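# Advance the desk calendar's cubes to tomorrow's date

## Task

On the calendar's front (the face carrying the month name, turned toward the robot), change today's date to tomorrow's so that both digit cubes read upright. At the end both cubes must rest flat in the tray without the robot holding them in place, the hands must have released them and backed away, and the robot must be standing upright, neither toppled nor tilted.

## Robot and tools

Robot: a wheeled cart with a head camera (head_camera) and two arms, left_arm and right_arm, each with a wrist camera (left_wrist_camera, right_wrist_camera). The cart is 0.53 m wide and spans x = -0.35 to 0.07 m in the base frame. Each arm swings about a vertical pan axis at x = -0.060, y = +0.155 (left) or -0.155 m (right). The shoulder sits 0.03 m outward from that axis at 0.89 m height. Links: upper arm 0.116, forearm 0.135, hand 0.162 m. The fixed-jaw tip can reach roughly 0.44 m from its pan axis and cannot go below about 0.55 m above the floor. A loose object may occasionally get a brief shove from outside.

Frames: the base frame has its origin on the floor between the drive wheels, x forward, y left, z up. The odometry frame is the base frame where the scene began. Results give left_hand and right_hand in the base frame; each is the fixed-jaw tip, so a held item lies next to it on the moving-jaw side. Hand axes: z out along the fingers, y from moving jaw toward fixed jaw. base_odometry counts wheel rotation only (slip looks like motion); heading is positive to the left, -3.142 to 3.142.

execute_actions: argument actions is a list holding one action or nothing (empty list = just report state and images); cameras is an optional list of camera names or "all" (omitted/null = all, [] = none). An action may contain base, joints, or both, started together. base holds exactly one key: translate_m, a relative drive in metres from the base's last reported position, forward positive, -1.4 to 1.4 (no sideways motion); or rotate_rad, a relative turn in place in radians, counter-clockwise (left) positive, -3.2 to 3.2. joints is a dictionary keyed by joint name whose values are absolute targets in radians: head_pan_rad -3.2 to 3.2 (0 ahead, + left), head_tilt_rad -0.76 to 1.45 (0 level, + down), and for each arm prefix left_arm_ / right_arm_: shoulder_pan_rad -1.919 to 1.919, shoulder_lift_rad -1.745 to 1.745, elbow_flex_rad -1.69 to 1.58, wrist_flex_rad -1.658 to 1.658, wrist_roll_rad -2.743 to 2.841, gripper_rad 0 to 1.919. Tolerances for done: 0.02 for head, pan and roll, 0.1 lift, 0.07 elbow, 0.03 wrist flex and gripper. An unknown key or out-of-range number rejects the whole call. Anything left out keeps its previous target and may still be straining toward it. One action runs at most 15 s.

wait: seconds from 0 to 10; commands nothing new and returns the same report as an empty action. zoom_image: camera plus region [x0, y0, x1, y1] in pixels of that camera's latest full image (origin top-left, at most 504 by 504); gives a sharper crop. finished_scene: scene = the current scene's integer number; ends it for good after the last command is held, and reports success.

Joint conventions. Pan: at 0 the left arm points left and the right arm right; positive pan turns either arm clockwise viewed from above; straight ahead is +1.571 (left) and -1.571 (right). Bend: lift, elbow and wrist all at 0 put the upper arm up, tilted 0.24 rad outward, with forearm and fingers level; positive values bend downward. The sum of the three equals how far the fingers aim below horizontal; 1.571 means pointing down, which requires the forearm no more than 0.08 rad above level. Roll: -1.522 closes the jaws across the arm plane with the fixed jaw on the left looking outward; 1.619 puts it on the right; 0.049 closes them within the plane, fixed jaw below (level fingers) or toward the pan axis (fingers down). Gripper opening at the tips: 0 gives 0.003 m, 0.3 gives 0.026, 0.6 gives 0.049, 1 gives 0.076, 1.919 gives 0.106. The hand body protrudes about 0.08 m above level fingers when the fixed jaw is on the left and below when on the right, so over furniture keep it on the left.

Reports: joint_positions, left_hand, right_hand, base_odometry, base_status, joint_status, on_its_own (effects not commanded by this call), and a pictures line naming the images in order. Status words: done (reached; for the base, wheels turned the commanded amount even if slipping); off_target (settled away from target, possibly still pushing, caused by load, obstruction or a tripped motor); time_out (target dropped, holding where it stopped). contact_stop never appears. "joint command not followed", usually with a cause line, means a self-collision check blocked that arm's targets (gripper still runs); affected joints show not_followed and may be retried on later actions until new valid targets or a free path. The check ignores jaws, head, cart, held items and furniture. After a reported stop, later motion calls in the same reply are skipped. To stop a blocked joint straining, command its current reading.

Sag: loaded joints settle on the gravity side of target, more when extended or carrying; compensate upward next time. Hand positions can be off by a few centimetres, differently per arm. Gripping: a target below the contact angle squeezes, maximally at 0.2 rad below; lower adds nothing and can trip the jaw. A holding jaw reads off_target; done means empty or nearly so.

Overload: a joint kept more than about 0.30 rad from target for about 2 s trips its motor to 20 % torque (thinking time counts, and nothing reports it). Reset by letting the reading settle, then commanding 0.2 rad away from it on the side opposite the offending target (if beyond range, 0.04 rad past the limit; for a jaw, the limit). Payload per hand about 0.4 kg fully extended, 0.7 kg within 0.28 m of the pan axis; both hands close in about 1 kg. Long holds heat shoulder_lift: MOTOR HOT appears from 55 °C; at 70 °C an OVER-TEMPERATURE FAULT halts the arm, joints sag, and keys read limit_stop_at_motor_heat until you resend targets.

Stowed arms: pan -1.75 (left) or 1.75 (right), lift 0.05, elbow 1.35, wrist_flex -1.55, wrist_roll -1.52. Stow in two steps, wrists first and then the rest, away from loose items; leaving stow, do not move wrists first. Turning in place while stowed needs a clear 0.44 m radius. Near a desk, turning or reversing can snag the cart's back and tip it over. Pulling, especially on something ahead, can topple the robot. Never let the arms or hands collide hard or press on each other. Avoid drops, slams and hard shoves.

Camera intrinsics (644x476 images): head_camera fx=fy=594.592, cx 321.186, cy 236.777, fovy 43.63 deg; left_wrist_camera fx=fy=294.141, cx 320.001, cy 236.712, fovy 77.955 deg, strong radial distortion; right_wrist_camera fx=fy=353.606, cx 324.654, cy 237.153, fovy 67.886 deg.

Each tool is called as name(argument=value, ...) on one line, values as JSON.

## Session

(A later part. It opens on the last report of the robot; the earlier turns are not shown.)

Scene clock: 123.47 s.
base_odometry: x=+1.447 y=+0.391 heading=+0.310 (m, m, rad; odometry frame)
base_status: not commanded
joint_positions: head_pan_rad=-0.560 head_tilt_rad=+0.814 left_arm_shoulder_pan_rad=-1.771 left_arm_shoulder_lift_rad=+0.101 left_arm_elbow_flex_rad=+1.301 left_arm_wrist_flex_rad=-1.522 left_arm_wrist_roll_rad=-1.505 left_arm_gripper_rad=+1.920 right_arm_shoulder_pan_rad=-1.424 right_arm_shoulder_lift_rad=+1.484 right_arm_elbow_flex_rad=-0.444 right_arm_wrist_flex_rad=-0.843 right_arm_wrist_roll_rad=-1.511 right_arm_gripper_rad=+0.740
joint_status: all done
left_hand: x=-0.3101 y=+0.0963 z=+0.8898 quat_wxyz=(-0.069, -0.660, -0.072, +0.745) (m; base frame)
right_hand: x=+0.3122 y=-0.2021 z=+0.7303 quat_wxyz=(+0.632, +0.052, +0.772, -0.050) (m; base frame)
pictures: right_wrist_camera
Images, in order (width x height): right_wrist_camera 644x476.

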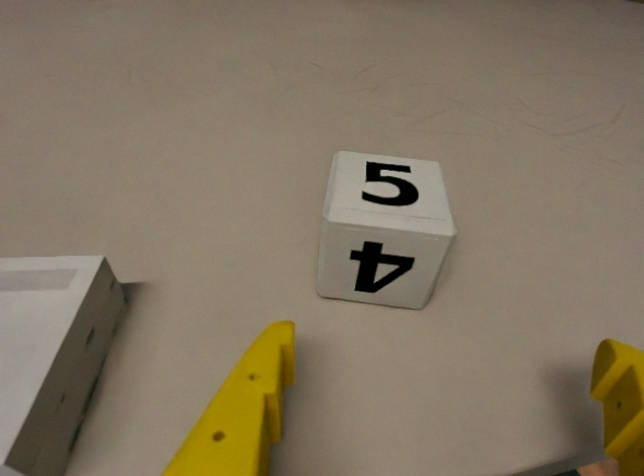

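execute_actions(actions=[{"base":{"translate_m":0.032}}], cameras=["right_wrist_camera"])

execute_actions(actions=[{"joints":{"right_arm_gripper_rad":0.2}}], cameras=[])

execute_actions(actions=[{"joints":{"right_arm_shoulder_lift_rad":0.6}}], cameras=[])

execute_actions(actions=[{"base":{"translate_m":0.145},"joints":{"right_arm_wrist_flex_rad":1.5,"right_arm_shoulder_pan_rad":-1.25,"head_pan_rad":-0.9,"head_tilt_rad":0.95}}], cameras=[])

execute_actions(actions=[{"joints":{"right_arm_shoulder_lift_rad":0.83,"right_arm_wrist_flex_rad":1.33}}], cameras=["head_camera","right_wrist_camera"])

Scene clock: 134.40 s.
base_odometry: x=+1.479 y=+0.401 heading=+0.310 (m, m, rad; odometry frame)
base_status: done
joint_positions: head_pan_rad=-0.560 head_tilt_rad=+0.814 left_arm_shoulder_pan_rad=-1.771 left_arm_shoulder_lift_rad=+0.101 left_arm_elbow_flex_rad=+1.301 left_arm_wrist_flex_rad=-1.522 left_arm_wrist_roll_rad=-1.505 left_arm_gripper_rad=+1.920 right_arm_shoulder_pan_rad=-1.424 right_arm_shoulder_lift_rad=+1.484 right_arm_elbow_flex_rad=-0.444 right_arm_wrist_flex_rad=-0.843 right_arm_wrist_roll_rad=-1.511 right_arm_gripper_rad=+0.740
joint_status: not commanded
left_hand: x=-0.3101 y=+0.0963 z=+0.8898 quat_wxyz=(-0.069, -0.660, -0.072, +0.745) (m; base frame)
right_hand: x=+0.3122 y=-0.2021 z=+0.7303 quat_wxyz=(+0.632, +0.052, +0.772, -0.050) (m; base frame)
pictures: right_wrist_camera
Images, in order (width x height): right_wrist_camera 644x476.

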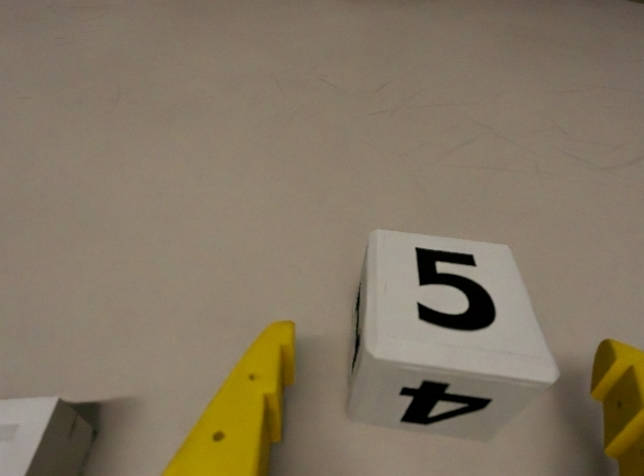

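Scene clock: 135.20 s.
base_odometry: x=+1.479 y=+0.401 heading=+0.310 (m, m, rad; odometry frame)
base_status: not commanded
joint_positions: head_pan_rad=-0.560 head_tilt_rad=+0.814 left_arm_shoulder_pan_rad=-1.771 left_arm_shoulder_lift_rad=+0.101 left_arm_elbow_flex_rad=+1.301 left_arm_wrist_flex_rad=-1.522 left_arm_wrist_roll_rad=-1.505 left_arm_gripper_rad=+1.920 right_arm_shoulder_pan_rad=-1.424 right_arm_shoulder_lift_rad=+1.484 right_arm_elbow_flex_rad=-0.444 right_arm_wrist_flex_rad=-0.843 right_arm_wrist_roll_rad=-1.511 right_arm_gripper_rad=+0.368
joint_status: right_arm_gripper_rad off_target (ended at +0.368, target +0.200)
left_hand: x=-0.3101 y=+0.0963 z=+0.8898 quat_wxyz=(-0.069, -0.660, -0.072, +0.745) (m; base frame)
right_hand: x=+0.3122 y=-0.2021 z=+0.7303 quat_wxyz=(+0.632, +0.052, +0.772, -0.050) (m; base frame)
pictures: none
No camera images: the call's "cameras" was empty. Leave "cameras" out to get every camera's image.

Scene clock: 136.50 s.
base_odometry: x=+1.479 y=+0.401 heading=+0.310 (m, m, rad; odometry frame)
base_status: not commanded
joint_positions: head_pan_rad=-0.560 head_tilt_rad=+0.814 left_arm_shoulder_pan_rad=-1.771 left_arm_shoulder_lift_rad=+0.101 left_arm_elbow_flex_rad=+1.301 left_arm_wrist_flex_rad=-1.522 left_arm_wrist_roll_rad=-1.505 left_arm_gripper_rad=+1.920 right_arm_shoulder_pan_rad=-1.424 right_arm_shoulder_lift_rad=+0.665 right_arm_elbow_flex_rad=-0.444 right_arm_wrist_flex_rad=-0.843 right_arm_wrist_roll_rad=-1.511 right_arm_gripper_rad=+0.368
joint_status: all done
left_hand: x=-0.3101 y=+0.0963 z=+0.8898 quat_wxyz=(-0.069, -0.660, -0.072, +0.745) (m; base frame)
right_hand: x=+0.3223 y=-0.2036 z=+1.0340 quat_wxyz=(+0.887, +0.031, +0.456, -0.070) (m; base frame)
pictures: none
No camera images: the call's "cameras" was empty. Leave "cameras" out to get every camera's image.

Scene clock: 138.80 s.
base_odometry: x=+1.617 y=+0.446 heading=+0.310 (m, m, rad; odometry frame)
base_status: done
joint_positions: head_pan_rad=-0.890 head_tilt_rad=+0.945 left_arm_shoulder_pan_rad=-1.771 left_arm_shoulder_lift_rad=+0.101 left_arm_elbow_flex_rad=+1.301 left_arm_wrist_flex_rad=-1.522 left_arm_wrist_roll_rad=-1.505 left_arm_gripper_rad=+1.920 right_arm_shoulder_pan_rad=-1.254 right_arm_shoulder_lift_rad=+0.657 right_arm_elbow_flex_rad=-0.444 right_arm_wrist_flex_rad=+1.489 right_arm_wrist_roll_rad=-1.511 right_arm_gripper_rad=+0.368
joint_status: all done
left_hand: x=-0.3101 y=+0.0963 z=+0.8898 quat_wxyz=(-0.069, -0.660, -0.072, +0.745) (m; base frame)
right_hand: x=+0.1638 y=-0.2202 z=+0.7834 quat_wxyz=(-0.065, +0.152, +0.986, +0.011) (m; base frame)
pictures: none
No camera images: the call's "cameras" was empty. Leave "cameras" out to get every camera's image.

Scene clock: 139.57 s.
base_odometry: x=+1.617 y=+0.446 heading=+0.310 (m, m, rad; odometry frame)
base_status: not commanded
joint_positions: head_pan_rad=-0.890 head_tilt_rad=+0.945 left_arm_shoulder_pan_rad=-1.771 left_arm_shoulder_lift_rad=+0.101 left_arm_elbow_flex_rad=+1.301 left_arm_wrist_flex_rad=-1.522 left_arm_wrist_roll_rad=-1.505 left_arm_gripper_rad=+1.920 right_arm_shoulder_pan_rad=-1.254 right_arm_shoulder_lift_rad=+0.834 right_arm_elbow_flex_rad=-0.445 right_arm_wrist_flex_rad=+1.344 right_arm_wrist_roll_rad=-1.511 right_arm_gripper_rad=+0.368
joint_status: all done
left_hand: x=-0.3101 y=+0.0963 z=+0.8898 quat_wxyz=(-0.069, -0.660, -0.072, +0.745) (m; base frame)
right_hand: x=+0.1640 y=-0.2203 z=+0.7443 quat_wxyz=(-0.080, +0.152, +0.985, +0.013) (m; base frame)
pictures: head_camera, right_wrist_camera
Images, in order (width x height): head_camera 644x476, right_wrist_camera 644x476.

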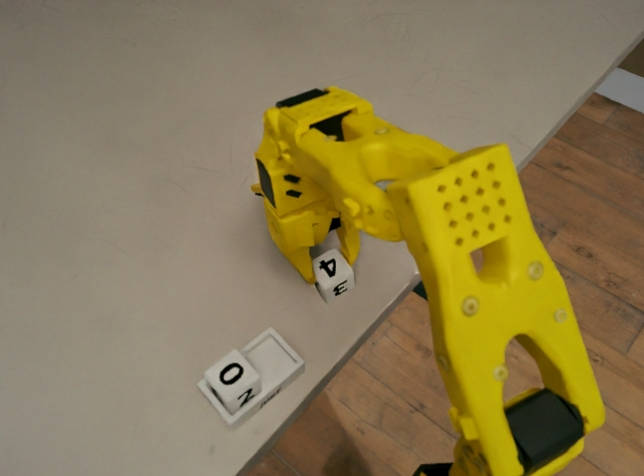

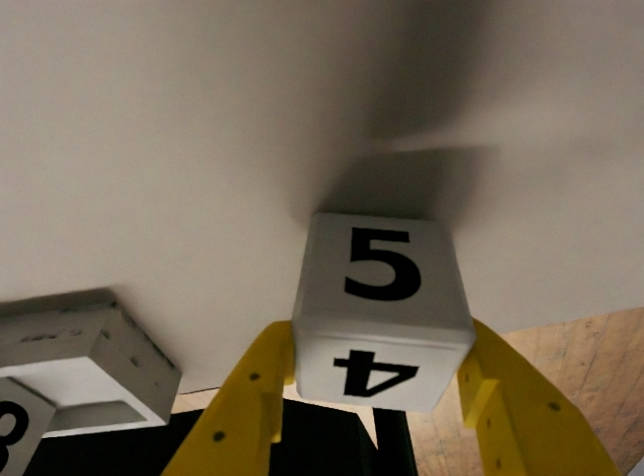

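execute_actions(actions=[{"joints":{"right_arm_gripper_rad":0.75}}], cameras=[])

execute_actions(actions=[{"joints":{"right_arm_shoulder_lift_rad":0.6,"right_arm_wrist_flex_rad":1.4}}], cameras=[])

execute_actions(actions=[{"base":{"translate_m":-0.146},"joints":{"right_arm_wrist_flex_rad":-0.86,"right_arm_shoulder_pan_rad":-1.42}}], cameras=[])

execute_actions(actions=[{"joints":{"right_arm_shoulder_lift_rad":1.47}}], cameras=["right_wrist_camera"])

Scene clock: 147.00 s.
base_odometry: x=+1.617 y=+0.446 heading=+0.310 (m, m, rad; odometry frame)
base_status: not commanded
joint_positions: head_pan_rad=-0.890 head_tilt_rad=+0.945 left_arm_shoulder_pan_rad=-1.771 left_arm_shoulder_lift_rad=+0.101 left_arm_elbow_flex_rad=+1.301 left_arm_wrist_flex_rad=-1.522 left_arm_wrist_roll_rad=-1.505 left_arm_gripper_rad=+1.920 right_arm_shoulder_pan_rad=-1.254 right_arm_shoulder_lift_rad=+0.840 right_arm_elbow_flex_rad=-0.445 right_arm_wrist_flex_rad=+1.340 right_arm_wrist_roll_rad=-1.511 right_arm_gripper_rad=+0.739
joint_status: all done
left_hand: x=-0.3101 y=+0.0963 z=+0.8898 quat_wxyz=(-0.069, -0.660, -0.072, +0.745) (m; base frame)
right_hand: x=+0.1638 y=-0.2202 z=+0.7429 quat_wxyz=(-0.081, +0.152, +0.985, +0.013) (m; base frame)
pictures: none
No camera images: the call's "cameras" was empty. Leave "cameras" out to get every camera's image.

Scene clock: 147.87 s.
base_odometry: x=+1.617 y=+0.446 heading=+0.310 (m, m, rad; odometry frame)
base_status: not commanded
joint_positions: head_pan_rad=-0.890 head_tilt_rad=+0.945 left_arm_shoulder_pan_rad=-1.771 left_arm_shoulder_lift_rad=+0.101 left_arm_elbow_flex_rad=+1.301 left_arm_wrist_flex_rad=-1.522 left_arm_wrist_roll_rad=-1.505 left_arm_gripper_rad=+1.920 right_arm_shoulder_pan_rad=-1.254 right_arm_shoulder_lift_rad=+0.656 right_arm_elbow_flex_rad=-0.445 right_arm_wrist_flex_rad=+1.390 right_arm_wrist_roll_rad=-1.511 right_arm_gripper_rad=+0.740
joint_status: all done
left_hand: x=-0.3101 y=+0.0963 z=+0.8898 quat_wxyz=(-0.069, -0.660, -0.072, +0.745) (m; base frame)
right_hand: x=+0.1791 y=-0.2253 z=+0.7826 quat_wxyz=(-0.015, +0.152, +0.988, +0.002) (m; base frame)
pictures: none
No camera images: the call's "cameras" was empty. Leave "cameras" out to get every camera's image.

Scene clock: 150.10 s.
base_odometry: x=+1.478 y=+0.401 heading=+0.310 (m, m, rad; odometry frame)
base_status: done
joint_positions: head_pan_rad=-0.890 head_tilt_rad=+0.945 left_arm_shoulder_pan_rad=-1.771 left_arm_shoulder_lift_rad=+0.101 left_arm_elbow_flex_rad=+1.301 left_arm_wrist_flex_rad=-1.522 left_arm_wrist_roll_rad=-1.505 left_arm_gripper_rad=+1.920 right_arm_shoulder_pan_rad=-1.415 right_arm_shoulder_lift_rad=+0.656 right_arm_elbow_flex_rad=-0.445 right_arm_wrist_flex_rad=-0.843 right_arm_wrist_roll_rad=-1.511 right_arm_gripper_rad=+0.740
joint_status: all done
left_hand: x=-0.3101 y=+0.0963 z=+0.8898 quat_wxyz=(-0.069, -0.660, -0.072, +0.745) (m; base frame)
right_hand: x=+0.3205 y=-0.2069 z=+1.0377 quat_wxyz=(+0.889, +0.033, +0.451, -0.074) (m; base frame)
pictures: none
No camera images: the call's "cameras" was empty. Leave "cameras" out to get every camera's image.

Scene clock: 151.37 s.
base_odometry: x=+1.478 y=+0.401 heading=+0.310 (m, m, rad; odometry frame)
base_status: not commanded
joint_positions: head_pan_rad=-0.890 head_tilt_rad=+0.945 left_arm_shoulder_pan_rad=-1.771 left_arm_shoulder_lift_rad=+0.101 left_arm_elbow_flex_rad=+1.301 left_arm_wrist_flex_rad=-1.522 left_arm_wrist_roll_rad=-1.505 left_arm_gripper_rad=+1.920 right_arm_shoulder_pan_rad=-1.415 right_arm_shoulder_lift_rad=+1.484 right_arm_elbow_flex_rad=-0.445 right_arm_wrist_flex_rad=-0.845 right_arm_wrist_roll_rad=-1.511 right_arm_gripper_rad=+0.740
joint_status: all done
left_hand: x=-0.3101 y=+0.0963 z=+0.8898 quat_wxyz=(-0.069, -0.660, -0.072, +0.745) (m; base frame)
right_hand: x=+0.3120 y=-0.2056 z=+0.7309 quat_wxyz=(+0.633, +0.056, +0.770, -0.053) (m; base frame)
pictures: right_wrist_camera
Images, in order (width x height): right_wrist_camera 644x476.

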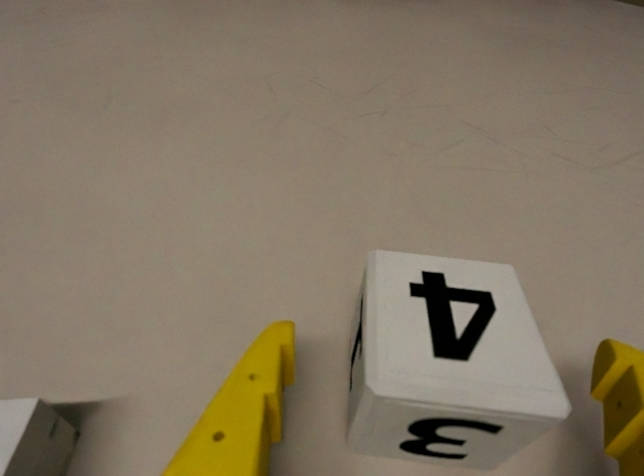

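execute_actions(actions=[{"joints":{"right_arm_gripper_rad":0.2,"right_arm_shoulder_pan_rad":-1.39}}], cameras=[])

execute_actions(actions=[{"joints":{"right_arm_shoulder_lift_rad":0.3,"right_arm_elbow_flex_rad":0}}], cameras=[])

execute_actions(actions=[{"base":{"translate_m":0.14},"joints":{"right_arm_wrist_flex_rad":1.05,"right_arm_shoulder_pan_rad":-1.2,"right_arm_wrist_roll_rad":1.62}}], cameras=[])

execute_actions(actions=[{"joints":{"right_arm_shoulder_lift_rad":0.56,"right_arm_wrist_flex_rad":0.8}}], cameras=["head_camera","right_wrist_camera"])

Scene clock: 165.23 s.
base_odometry: x=+1.478 y=+0.401 heading=+0.310 (m, m, rad; odometry frame)
base_status: not commanded
joint_positions: head_pan_rad=-0.890 head_tilt_rad=+0.945 left_arm_shoulder_pan_rad=-1.771 left_arm_shoulder_lift_rad=+0.101 left_arm_elbow_flex_rad=+1.301 left_arm_wrist_flex_rad=-1.522 left_arm_wrist_roll_rad=-1.505 left_arm_gripper_rad=+1.920 right_arm_shoulder_pan_rad=-1.395 right_arm_shoulder_lift_rad=+1.484 right_arm_elbow_flex_rad=-0.445 right_arm_wrist_flex_rad=-0.845 right_arm_wrist_roll_rad=-1.511 right_arm_gripper_rad=+0.367
joint_status: right_arm_gripper_rad off_target (ended at +0.367, target +0.200); the others done
left_hand: x=-0.3101 y=+0.0963 z=+0.8898 quat_wxyz=(-0.069, -0.660, -0.072, +0.745) (m; base frame)
right_hand: x=+0.3109 y=-0.2130 z=+0.7309 quat_wxyz=(+0.632, +0.063, +0.770, -0.059) (m; base frame)
pictures: none
No camera images: the call's "cameras" was empty. Leave "cameras" out to get every camera's image.

Scene clock: 166.70 s.
base_odometry: x=+1.478 y=+0.401 heading=+0.310 (m, m, rad; odometry frame)
base_status: not commanded
joint_positions: head_pan_rad=-0.890 head_tilt_rad=+0.945 left_arm_shoulder_pan_rad=-1.771 left_arm_shoulder_lift_rad=+0.101 left_arm_elbow_flex_rad=+1.301 left_arm_wrist_flex_rad=-1.522 left_arm_wrist_roll_rad=-1.505 left_arm_gripper_rad=+1.920 right_arm_shoulder_pan_rad=-1.395 right_arm_shoulder_lift_rad=+0.358 right_arm_elbow_flex_rad=+0.009 right_arm_wrist_flex_rad=-0.845 right_arm_wrist_roll_rad=-1.511 right_arm_gripper_rad=+0.367
joint_status: all done
left_hand: x=-0.3101 y=+0.0963 z=+0.8898 quat_wxyz=(-0.069, -0.660, -0.072, +0.745) (m; base frame)
right_hand: x=+0.3023 y=-0.2115 z=+1.0196 quat_wxyz=(+0.851, +0.043, +0.518, -0.080) (m; base frame)
pictures: none
No camera images: the call's "cameras" was empty. Leave "cameras" out to get every camera's image.

Scene clock: 169.87 s.
base_odometry: x=+1.611 y=+0.444 heading=+0.310 (m, m, rad; odometry frame)
base_status: done
joint_positions: head_pan_rad=-0.890 head_tilt_rad=+0.945 left_arm_shoulder_pan_rad=-1.771 left_arm_shoulder_lift_rad=+0.101 left_arm_elbow_flex_rad=+1.301 left_arm_wrist_flex_rad=-1.522 left_arm_wrist_roll_rad=-1.505 left_arm_gripper_rad=+1.920 right_arm_shoulder_pan_rad=-1.205 right_arm_shoulder_lift_rad=+0.351 right_arm_elbow_flex_rad=+0.010 right_arm_wrist_flex_rad=+1.041 right_arm_wrist_roll_rad=+1.611 right_arm_gripper_rad=+0.367
joint_status: all done
left_hand: x=-0.3101 y=+0.0963 z=+0.8898 quat_wxyz=(-0.069, -0.660, -0.072, +0.745) (m; base frame)
right_hand: x=+0.1711 y=-0.2522 z=+0.7891 quat_wxyz=(-0.015, -0.979, +0.185, -0.083) (m; base frame)
pictures: none
No camera images: the call's "cameras" was empty. Leave "cameras" out to get every camera's image.

Scene clock: 170.80 s.
base_odometry: x=+1.611 y=+0.444 heading=+0.310 (m, m, rad; odometry frame)
base_status: not commanded
joint_positions: head_pan_rad=-0.890 head_tilt_rad=+0.945 left_arm_shoulder_pan_rad=-1.771 left_arm_shoulder_lift_rad=+0.101 left_arm_elbow_flex_rad=+1.301 left_arm_wrist_flex_rad=-1.522 left_arm_wrist_roll_rad=-1.505 left_arm_gripper_rad=+1.920 right_arm_shoulder_pan_rad=-1.205 right_arm_shoulder_lift_rad=+0.570 right_arm_elbow_flex_rad=+0.010 right_arm_wrist_flex_rad=+0.812 right_arm_wrist_roll_rad=+1.611 right_arm_gripper_rad=+0.367
joint_status: all done
left_hand: x=-0.3101 y=+0.0963 z=+0.8898 quat_wxyz=(-0.069, -0.660, -0.072, +0.745) (m; base frame)
right_hand: x=+0.1790 y=-0.2552 z=+0.7461 quat_wxyz=(-0.016, -0.979, +0.185, -0.088) (m; base frame)
pictures: head_camera, right_wrist_camera
Images, in order (width x height): head_camera 644x476, right_wrist_camera 644x476.

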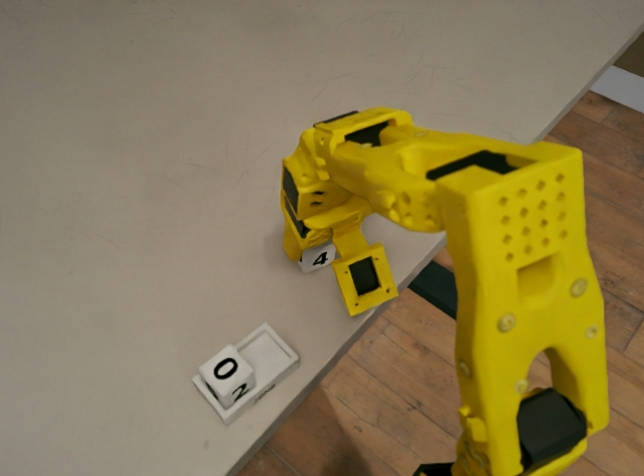

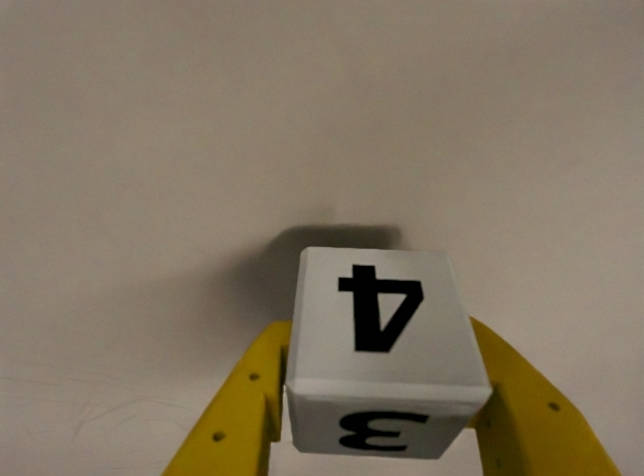

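execute_actions(actions=[{"joints":{"right_arm_shoulder_lift_rad":0.625,"right_arm_wrist_flex_rad":0.72}}], cameras=["right_wrist_camera"])

execute_actions(actions=[{"joints":{"right_arm_gripper_rad":0.65}}], cameras=[])

execute_actions(actions=[{"joints":{"right_arm_shoulder_lift_rad":0.47,"right_arm_elbow_flex_rad":-0.2,"right_arm_wrist_flex_rad":1.19}}], cameras=[])

execute_actions(actions=[{"joints":{"right_arm_wrist_roll_rad":0.0,"right_arm_shoulder_pan_rad":-1.25}}], cameras=["head_camera","right_wrist_camera"])

Scene clock: 178.17 s.
base_odometry: x=+1.611 y=+0.444 heading=+0.310 (m, m, rad; odometry frame)
base_status: not commanded
joint_positions: head_pan_rad=-0.890 head_tilt_rad=+0.945 left_arm_shoulder_pan_rad=-1.771 left_arm_shoulder_lift_rad=+0.101 left_arm_elbow_flex_rad=+1.301 left_arm_wrist_flex_rad=-1.522 left_arm_wrist_roll_rad=-1.505 left_arm_gripper_rad=+1.920 right_arm_shoulder_pan_rad=-1.205 right_arm_shoulder_lift_rad=+0.634 right_arm_elbow_flex_rad=+0.010 right_arm_wrist_flex_rad=+0.732 right_arm_wrist_roll_rad=+1.611 right_arm_gripper_rad=+0.367
joint_status: all done
left_hand: x=-0.3101 y=+0.0963 z=+0.8898 quat_wxyz=(-0.069, -0.660, -0.072, +0.745) (m; base frame)
right_hand: x=+0.1815 y=-0.2562 z=+0.7337 quat_wxyz=(-0.017, -0.978, +0.185, -0.095) (m; base frame)
pictures: right_wrist_camera
Images, in order (width x height): right_wrist_camera 644x476.

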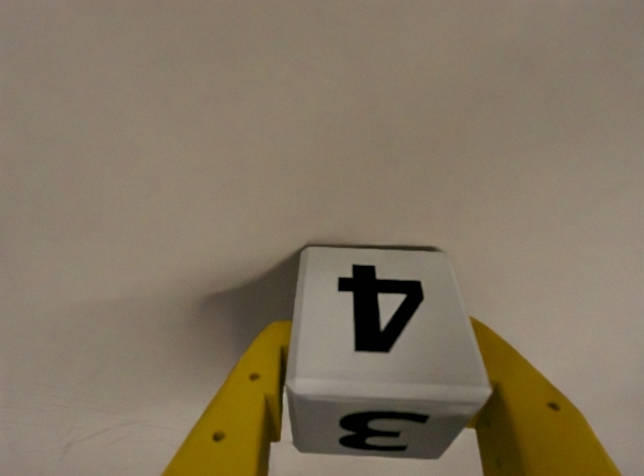

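Scene clock: 178.93 s.
base_odometry: x=+1.611 y=+0.444 heading=+0.310 (m, m, rad; odometry frame)
base_status: not commanded
joint_positions: head_pan_rad=-0.890 head_tilt_rad=+0.945 left_arm_shoulder_pan_rad=-1.771 left_arm_shoulder_lift_rad=+0.101 left_arm_elbow_flex_rad=+1.301 left_arm_wrist_flex_rad=-1.522 left_arm_wrist_roll_rad=-1.505 left_arm_gripper_rad=+1.920 right_arm_shoulder_pan_rad=-1.205 right_arm_shoulder_lift_rad=+0.634 right_arm_elbow_flex_rad=+0.010 right_arm_wrist_flex_rad=+0.732 right_arm_wrist_roll_rad=+1.611 right_arm_gripper_rad=+0.639
joint_status: all done
left_hand: x=-0.3101 y=+0.0963 z=+0.8898 quat_wxyz=(-0.069, -0.660, -0.072, +0.745) (m; base frame)
right_hand: x=+0.1815 y=-0.2562 z=+0.7337 quat_wxyz=(-0.017, -0.978, +0.185, -0.095) (m; base frame)
pictures: none
No camera images: the call's "cameras" was empty. Leave "cameras" out to get every camera's image.

Scene clock: 180.03 s.
base_odometry: x=+1.611 y=+0.444 heading=+0.310 (m, m, rad; odometry frame)
base_status: not commanded
joint_positions: head_pan_rad=-0.890 head_tilt_rad=+0.945 left_arm_shoulder_pan_rad=-1.771 left_arm_shoulder_lift_rad=+0.101 left_arm_elbow_flex_rad=+1.301 left_arm_wrist_flex_rad=-1.522 left_arm_wrist_roll_rad=-1.505 left_arm_gripper_rad=+1.920 right_arm_shoulder_pan_rad=-1.205 right_arm_shoulder_lift_rad=+0.521 right_arm_elbow_flex_rad=-0.171 right_arm_wrist_flex_rad=+1.179 right_arm_wrist_roll_rad=+1.611 right_arm_gripper_rad=+0.640
joint_status: all done
left_hand: x=-0.3101 y=+0.0963 z=+0.8898 quat_wxyz=(-0.069, -0.660, -0.072, +0.745) (m; base frame)
right_hand: x=+0.1669 y=-0.2506 z=+0.7759 quat_wxyz=(-0.004, -0.982, +0.186, -0.021) (m; base frame)
pictures: none
No camera images: the call's "cameras" was empty. Leave "cameras" out to get every camera's image.

Scene clock: 182.03 s.
base_odometry: x=+1.611 y=+0.444 heading=+0.310 (m, m, rad; odometry frame)
base_status: not commanded
joint_positions: head_pan_rad=-0.890 head_tilt_rad=+0.945 left_arm_shoulder_pan_rad=-1.771 left_arm_shoulder_lift_rad=+0.101 left_arm_elbow_flex_rad=+1.301 left_arm_wrist_flex_rad=-1.522 left_arm_wrist_roll_rad=-1.505 left_arm_gripper_rad=+1.920 right_arm_shoulder_pan_rad=-1.245 right_arm_shoulder_lift_rad=+0.521 right_arm_elbow_flex_rad=-0.171 right_arm_wrist_flex_rad=+1.180 right_arm_wrist_roll_rad=+0.009 right_arm_gripper_rad=+0.640
joint_status: all done
left_hand: x=-0.3101 y=+0.0963 z=+0.8898 quat_wxyz=(-0.069, -0.660, -0.072, +0.745) (m; base frame)
right_hand: x=+0.1652 y=-0.2312 z=+0.7756 quat_wxyz=(+0.012, -0.567, +0.824, -0.016) (m; base frame)
pictures: head_camera, right_wrist_camera
Images, in order (width x height): head_camera 644x476, right_wrist_camera 644x476.

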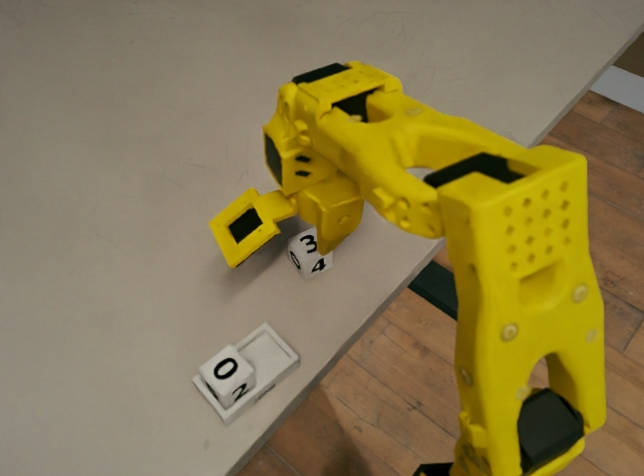

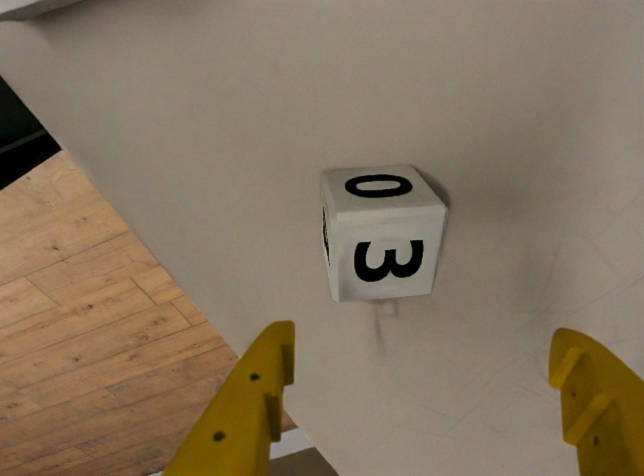

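execute_actions(actions=[{"joints":{"right_arm_shoulder_lift_rad":0.68,"right_arm_wrist_flex_rad":1.02,"right_arm_wrist_roll_rad":0.06}}], cameras=["right_wrist_camera"])

execute_actions(actions=[{"joints":{"right_arm_gripper_rad":0.2}}], cameras=[])

execute_actions(actions=[{"joints":{"right_arm_shoulder_lift_rad":0.47,"right_arm_wrist_flex_rad":1.2}}], cameras=[])

execute_actions(actions=[{"base":{"translate_m":-0.042},"joints":{"right_arm_shoulder_pan_rad":-1.6,"right_arm_wrist_roll_rad":-0.08,"head_pan_rad":-0.7,"head_tilt_rad":1.05}}], cameras=["right_wrist_camera"])

Scene clock: 190.50 s.
base_odometry: x=+1.611 y=+0.444 heading=+0.310 (m, m, rad; odometry frame)
base_status: not commanded
joint_positions: head_pan_rad=-0.890 head_tilt_rad=+0.945 left_arm_shoulder_pan_rad=-1.771 left_arm_shoulder_lift_rad=+0.101 left_arm_elbow_flex_rad=+1.301 left_arm_wrist_flex_rad=-1.522 left_arm_wrist_roll_rad=-1.505 left_arm_gripper_rad=+1.920 right_arm_shoulder_pan_rad=-1.245 right_arm_shoulder_lift_rad=+0.690 right_arm_elbow_flex_rad=-0.172 right_arm_wrist_flex_rad=+1.032 right_arm_wrist_roll_rad=+0.051 right_arm_gripper_rad=+0.640
joint_status: all done
left_hand: x=-0.3101 y=+0.0963 z=+0.8898 quat_wxyz=(-0.069, -0.660, -0.072, +0.745) (m; base frame)
right_hand: x=+0.1663 y=-0.2320 z=+0.7402 quat_wxyz=(+0.006, -0.584, +0.812, -0.009) (m; base frame)
pictures: right_wrist_camera
Images, in order (width x height): right_wrist_camera 644x476.

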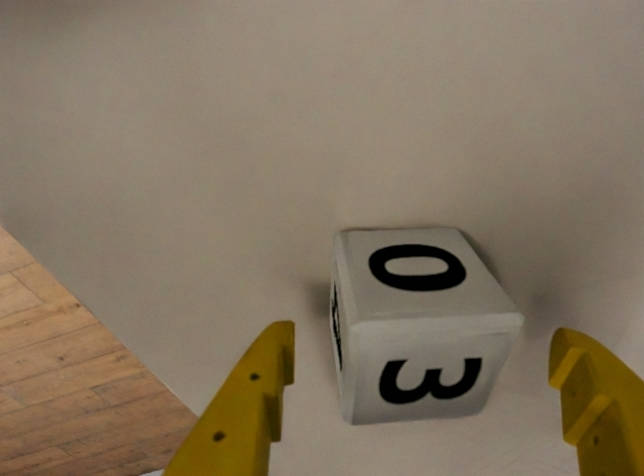

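Scene clock: 191.27 s.
base_odometry: x=+1.611 y=+0.444 heading=+0.310 (m, m, rad; odometry frame)
base_status: not commanded
joint_positions: head_pan_rad=-0.890 head_tilt_rad=+0.945 left_arm_shoulder_pan_rad=-1.771 left_arm_shoulder_lift_rad=+0.101 left_arm_elbow_flex_rad=+1.301 left_arm_wrist_flex_rad=-1.522 left_arm_wrist_roll_rad=-1.505 left_arm_gripper_rad=+1.920 right_arm_shoulder_pan_rad=-1.245 right_arm_shoulder_lift_rad=+0.690 right_arm_elbow_flex_rad=-0.172 right_arm_wrist_flex_rad=+1.030 right_arm_wrist_roll_rad=+0.051 right_arm_gripper_rad=+0.368
joint_status: right_arm_gripper_rad off_target (ended at +0.368, target +0.200)
left_hand: x=-0.3101 y=+0.0963 z=+0.8898 quat_wxyz=(-0.069, -0.660, -0.072, +0.745) (m; base frame)
right_hand: x=+0.1666 y=-0.2320 z=+0.7402 quat_wxyz=(+0.007, -0.584, +0.812, -0.010) (m; base frame)
pictures: none
No camera images: the call's "cameras" was empty. Leave "cameras" out to get every camera's image.

Scene clock: 192.13 s.
base_odometry: x=+1.611 y=+0.444 heading=+0.310 (m, m, rad; odometry frame)
base_status: not commanded
joint_positions: head_pan_rad=-0.890 head_tilt_rad=+0.945 left_arm_shoulder_pan_rad=-1.771 left_arm_shoulder_lift_rad=+0.101 left_arm_elbow_flex_rad=+1.301 left_arm_wrist_flex_rad=-1.522 left_arm_wrist_roll_rad=-1.505 left_arm_gripper_rad=+1.920 right_arm_shoulder_pan_rad=-1.245 right_arm_shoulder_lift_rad=+0.525 right_arm_elbow_flex_rad=-0.174 right_arm_wrist_flex_rad=+1.190 right_arm_wrist_roll_rad=+0.051 right_arm_gripper_rad=+0.368
joint_status: all done
left_hand: x=-0.3101 y=+0.0963 z=+0.8898 quat_wxyz=(-0.069, -0.660, -0.072, +0.745) (m; base frame)
right_hand: x=+0.1638 y=-0.2311 z=+0.7751 quat_wxyz=(+0.009, -0.584, +0.812, -0.012) (m; base frame)
pictures: none
No camera images: the call's "cameras" was empty. Leave "cameras" out to get every camera's image.

Scene clock: 193.27 s.
base_odometry: x=+1.571 y=+0.431 heading=+0.310 (m, m, rad; odometry frame)
base_status: done
joint_positions: head_pan_rad=-0.710 head_tilt_rad=+1.045 left_arm_shoulder_pan_rad=-1.771 left_arm_shoulder_lift_rad=+0.101 left_arm_elbow_flex_rad=+1.301 left_arm_wrist_flex_rad=-1.522 left_arm_wrist_roll_rad=-1.505 left_arm_gripper_rad=+1.920 right_arm_shoulder_pan_rad=-1.595 right_arm_shoulder_lift_rad=+0.525 right_arm_elbow_flex_rad=-0.174 right_arm_wrist_flex_rad=+1.191 right_arm_wrist_roll_rad=-0.070 right_arm_gripper_rad=+0.368
joint_status: all done
left_hand: x=-0.3101 y=+0.0963 z=+0.8898 quat_wxyz=(-0.069, -0.660, -0.072, +0.745) (m; base frame)
right_hand: x=+0.1761 y=-0.1488 z=+0.7751 quat_wxyz=(+0.011, -0.673, +0.740, -0.009) (m; base frame)
pictures: right_wrist_camera
Images, in order (width x height): right_wrist_camera 644x476.

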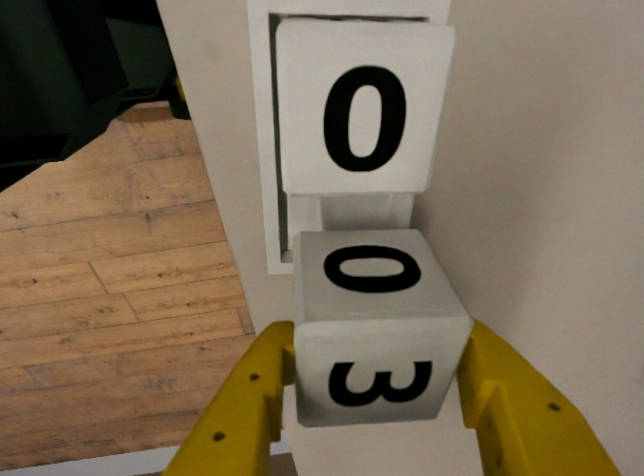

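execute_actions(actions=[{"base":{"translate_m":-0.004},"joints":{"right_arm_shoulder_lift_rad":0.57,"right_arm_wrist_flex_rad":1.13,"right_arm_shoulder_pan_rad":-1.632,"right_arm_wrist_roll_rad":-0.11}}], cameras=["right_wrist_camera"])

Scene clock: 198.93 s.
base_odometry: x=+1.567 y=+0.430 heading=+0.310 (m, m, rad; odometry frame)
base_status: done
joint_positions: head_pan_rad=-0.710 head_tilt_rad=+1.045 left_arm_shoulder_pan_rad=-1.771 left_arm_shoulder_lift_rad=+0.101 left_arm_elbow_flex_rad=+1.301 left_arm_wrist_flex_rad=-1.522 left_arm_wrist_roll_rad=-1.505 left_arm_gripper_rad=+1.920 right_arm_shoulder_pan_rad=-1.625 right_arm_shoulder_lift_rad=+0.579 right_arm_elbow_flex_rad=-0.174 right_arm_wrist_flex_rad=+1.142 right_arm_wrist_roll_rad=-0.101 right_arm_gripper_rad=+0.368
joint_status: all done
left_hand: x=-0.3101 y=+0.0963 z=+0.8898 quat_wxyz=(-0.069, -0.660, -0.072, +0.745) (m; base frame)
right_hand: x=+0.1770 y=-0.1413 z=+0.7638 quat_wxyz=(+0.009, -0.673, +0.740, -0.007) (m; base frame)
pictures: right_wrist_camera
Images, in order (width x height): right_wrist_camera 644x476.

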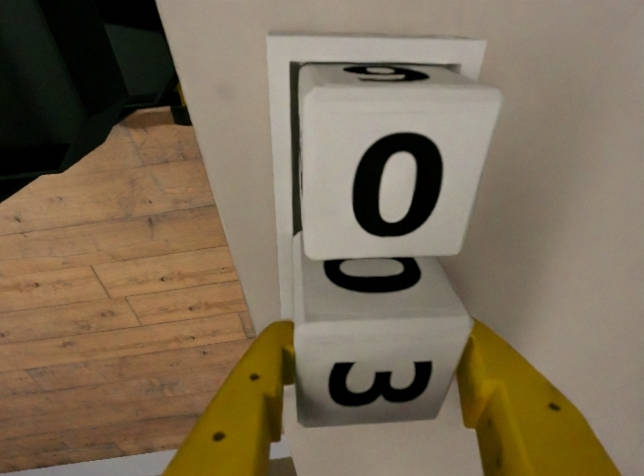

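execute_actions(actions=[{"joints":{"right_arm_wrist_flex_rad":1.11}}], cameras=[])

execute_actions(actions=[{"joints":{"right_arm_shoulder_lift_rad":0.635,"right_arm_wrist_flex_rad":1.055}}], cameras=["right_wrist_camera"])

Scene clock: 204.13 s.
base_odometry: x=+1.567 y=+0.430 heading=+0.310 (m, m, rad; odometry frame)
base_status: not commanded
joint_positions: head_pan_rad=-0.710 head_tilt_rad=+1.045 left_arm_shoulder_pan_rad=-1.771 left_arm_shoulder_lift_rad=+0.101 left_arm_elbow_flex_rad=+1.301 left_arm_wrist_flex_rad=-1.522 left_arm_wrist_roll_rad=-1.505 left_arm_gripper_rad=+1.920 right_arm_shoulder_pan_rad=-1.625 right_arm_shoulder_lift_rad=+0.579 right_arm_elbow_flex_rad=-0.174 right_arm_wrist_flex_rad=+1.120 right_arm_wrist_roll_rad=-0.101 right_arm_gripper_rad=+0.368
joint_status: all done
left_hand: x=-0.3101 y=+0.0963 z=+0.8898 quat_wxyz=(-0.069, -0.660, -0.072, +0.745) (m; base frame)
right_hand: x=+0.1804 y=-0.1411 z=+0.7637 quat_wxyz=(+0.017, -0.672, +0.740, -0.014) (m; base frame)
pictures: none
No camera images: the call's "cameras" was empty. Leave "cameras" out to get every camera's image.

Scene clock: 204.77 s.
base_odometry: x=+1.567 y=+0.430 heading=+0.310 (m, m, rad; odometry frame)
base_status: not commanded
joint_positions: head_pan_rad=-0.710 head_tilt_rad=+1.045 left_arm_shoulder_pan_rad=-1.771 left_arm_shoulder_lift_rad=+0.101 left_arm_elbow_flex_rad=+1.301 left_arm_wrist_flex_rad=-1.522 left_arm_wrist_roll_rad=-1.505 left_arm_gripper_rad=+1.920 right_arm_shoulder_pan_rad=-1.627 right_arm_shoulder_lift_rad=+0.644 right_arm_elbow_flex_rad=-0.174 right_arm_wrist_flex_rad=+1.070 right_arm_wrist_roll_rad=-0.101 right_arm_gripper_rad=+0.368
joint_status: all done
left_hand: x=-0.3101 y=+0.0963 z=+0.8898 quat_wxyz=(-0.069, -0.660, -0.072, +0.745) (m; base frame)
right_hand: x=+0.1797 y=-0.1408 z=+0.7501 quat_wxyz=(+0.012, -0.673, +0.739, -0.010) (m; base frame)
pictures: right_wrist_camera
Images, in order (width x height): right_wrist_camera 644x476.

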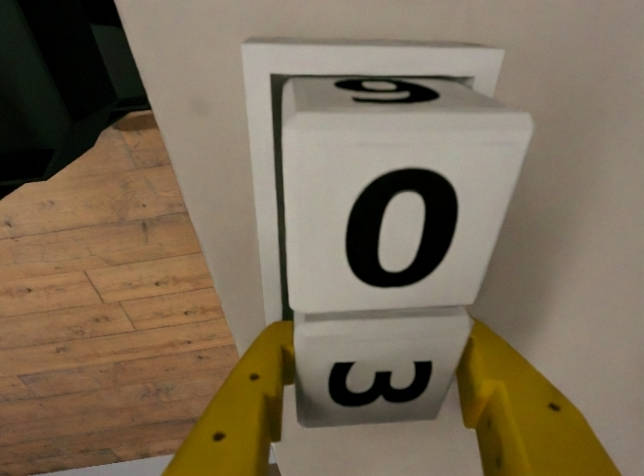

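execute_actions(actions=[{"joints":{"right_arm_gripper_rad":0.65}}], cameras=[])

execute_actions(actions=[{"base":{"translate_m":-0.15},"joints":{"right_arm_shoulder_lift_rad":0.1,"right_arm_wrist_flex_rad":1.6,"head_pan_rad":-0.35,"head_tilt_rad":0.85}}], cameras=["head_camera"])

Scene clock: 209.70 s.
base_odometry: x=+1.567 y=+0.430 heading=+0.310 (m, m, rad; odometry frame)
base_status: not commanded
joint_positions: head_pan_rad=-0.710 head_tilt_rad=+1.045 left_arm_shoulder_pan_rad=-1.771 left_arm_shoulder_lift_rad=+0.101 left_arm_elbow_flex_rad=+1.301 left_arm_wrist_flex_rad=-1.522 left_arm_wrist_roll_rad=-1.505 left_arm_gripper_rad=+1.920 right_arm_shoulder_pan_rad=-1.627 right_arm_shoulder_lift_rad=+0.645 right_arm_elbow_flex_rad=-0.174 right_arm_wrist_flex_rad=+1.067 right_arm_wrist_roll_rad=-0.101 right_arm_gripper_rad=+0.639
joint_status: all done
left_hand: x=-0.3101 y=+0.0963 z=+0.8898 quat_wxyz=(-0.069, -0.660, -0.072, +0.745) (m; base frame)
right_hand: x=+0.1800 y=-0.1408 z=+0.7498 quat_wxyz=(+0.013, -0.673, +0.739, -0.010) (m; base frame)
pictures: none
No camera images: the call's "cameras" was empty. Leave "cameras" out to get every camera's image.

Scene clock: 211.37 s.
base_odometry: x=+1.424 y=+0.384 heading=+0.310 (m, m, rad; odometry frame)
base_status: done
joint_positions: head_pan_rad=-0.360 head_tilt_rad=+0.865 left_arm_shoulder_pan_rad=-1.771 left_arm_shoulder_lift_rad=+0.101 left_arm_elbow_flex_rad=+1.301 left_arm_wrist_flex_rad=-1.522 left_arm_wrist_roll_rad=-1.505 left_arm_gripper_rad=+1.920 right_arm_shoulder_pan_rad=-1.627 right_arm_shoulder_lift_rad=+0.142 right_arm_elbow_flex_rad=-0.174 right_arm_wrist_flex_rad=+1.590 right_arm_wrist_roll_rad=-0.101 right_arm_gripper_rad=+0.640
joint_status: all done
left_hand: x=-0.3101 y=+0.0963 z=+0.8898 quat_wxyz=(-0.069, -0.660, -0.072, +0.745) (m; base frame)
right_hand: x=+0.1426 y=-0.1429 z=+0.8504 quat_wxyz=(+0.005, -0.673, +0.739, -0.004) (m; base frame)
pictures: head_camera
Images, in order (width x height): head_camera 644x476.

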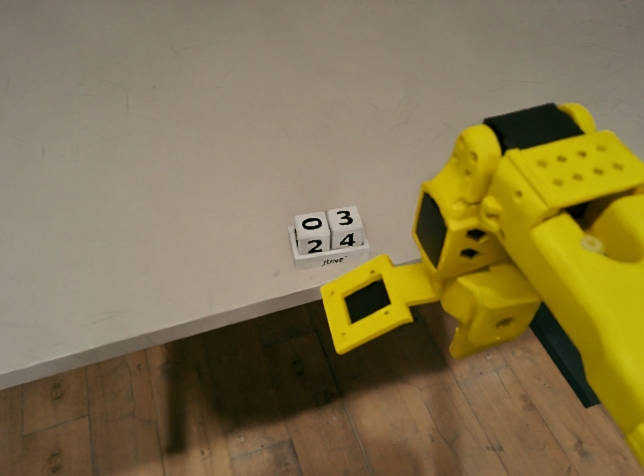

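finished_scene(scene=2)

The scene is finished: the task was done.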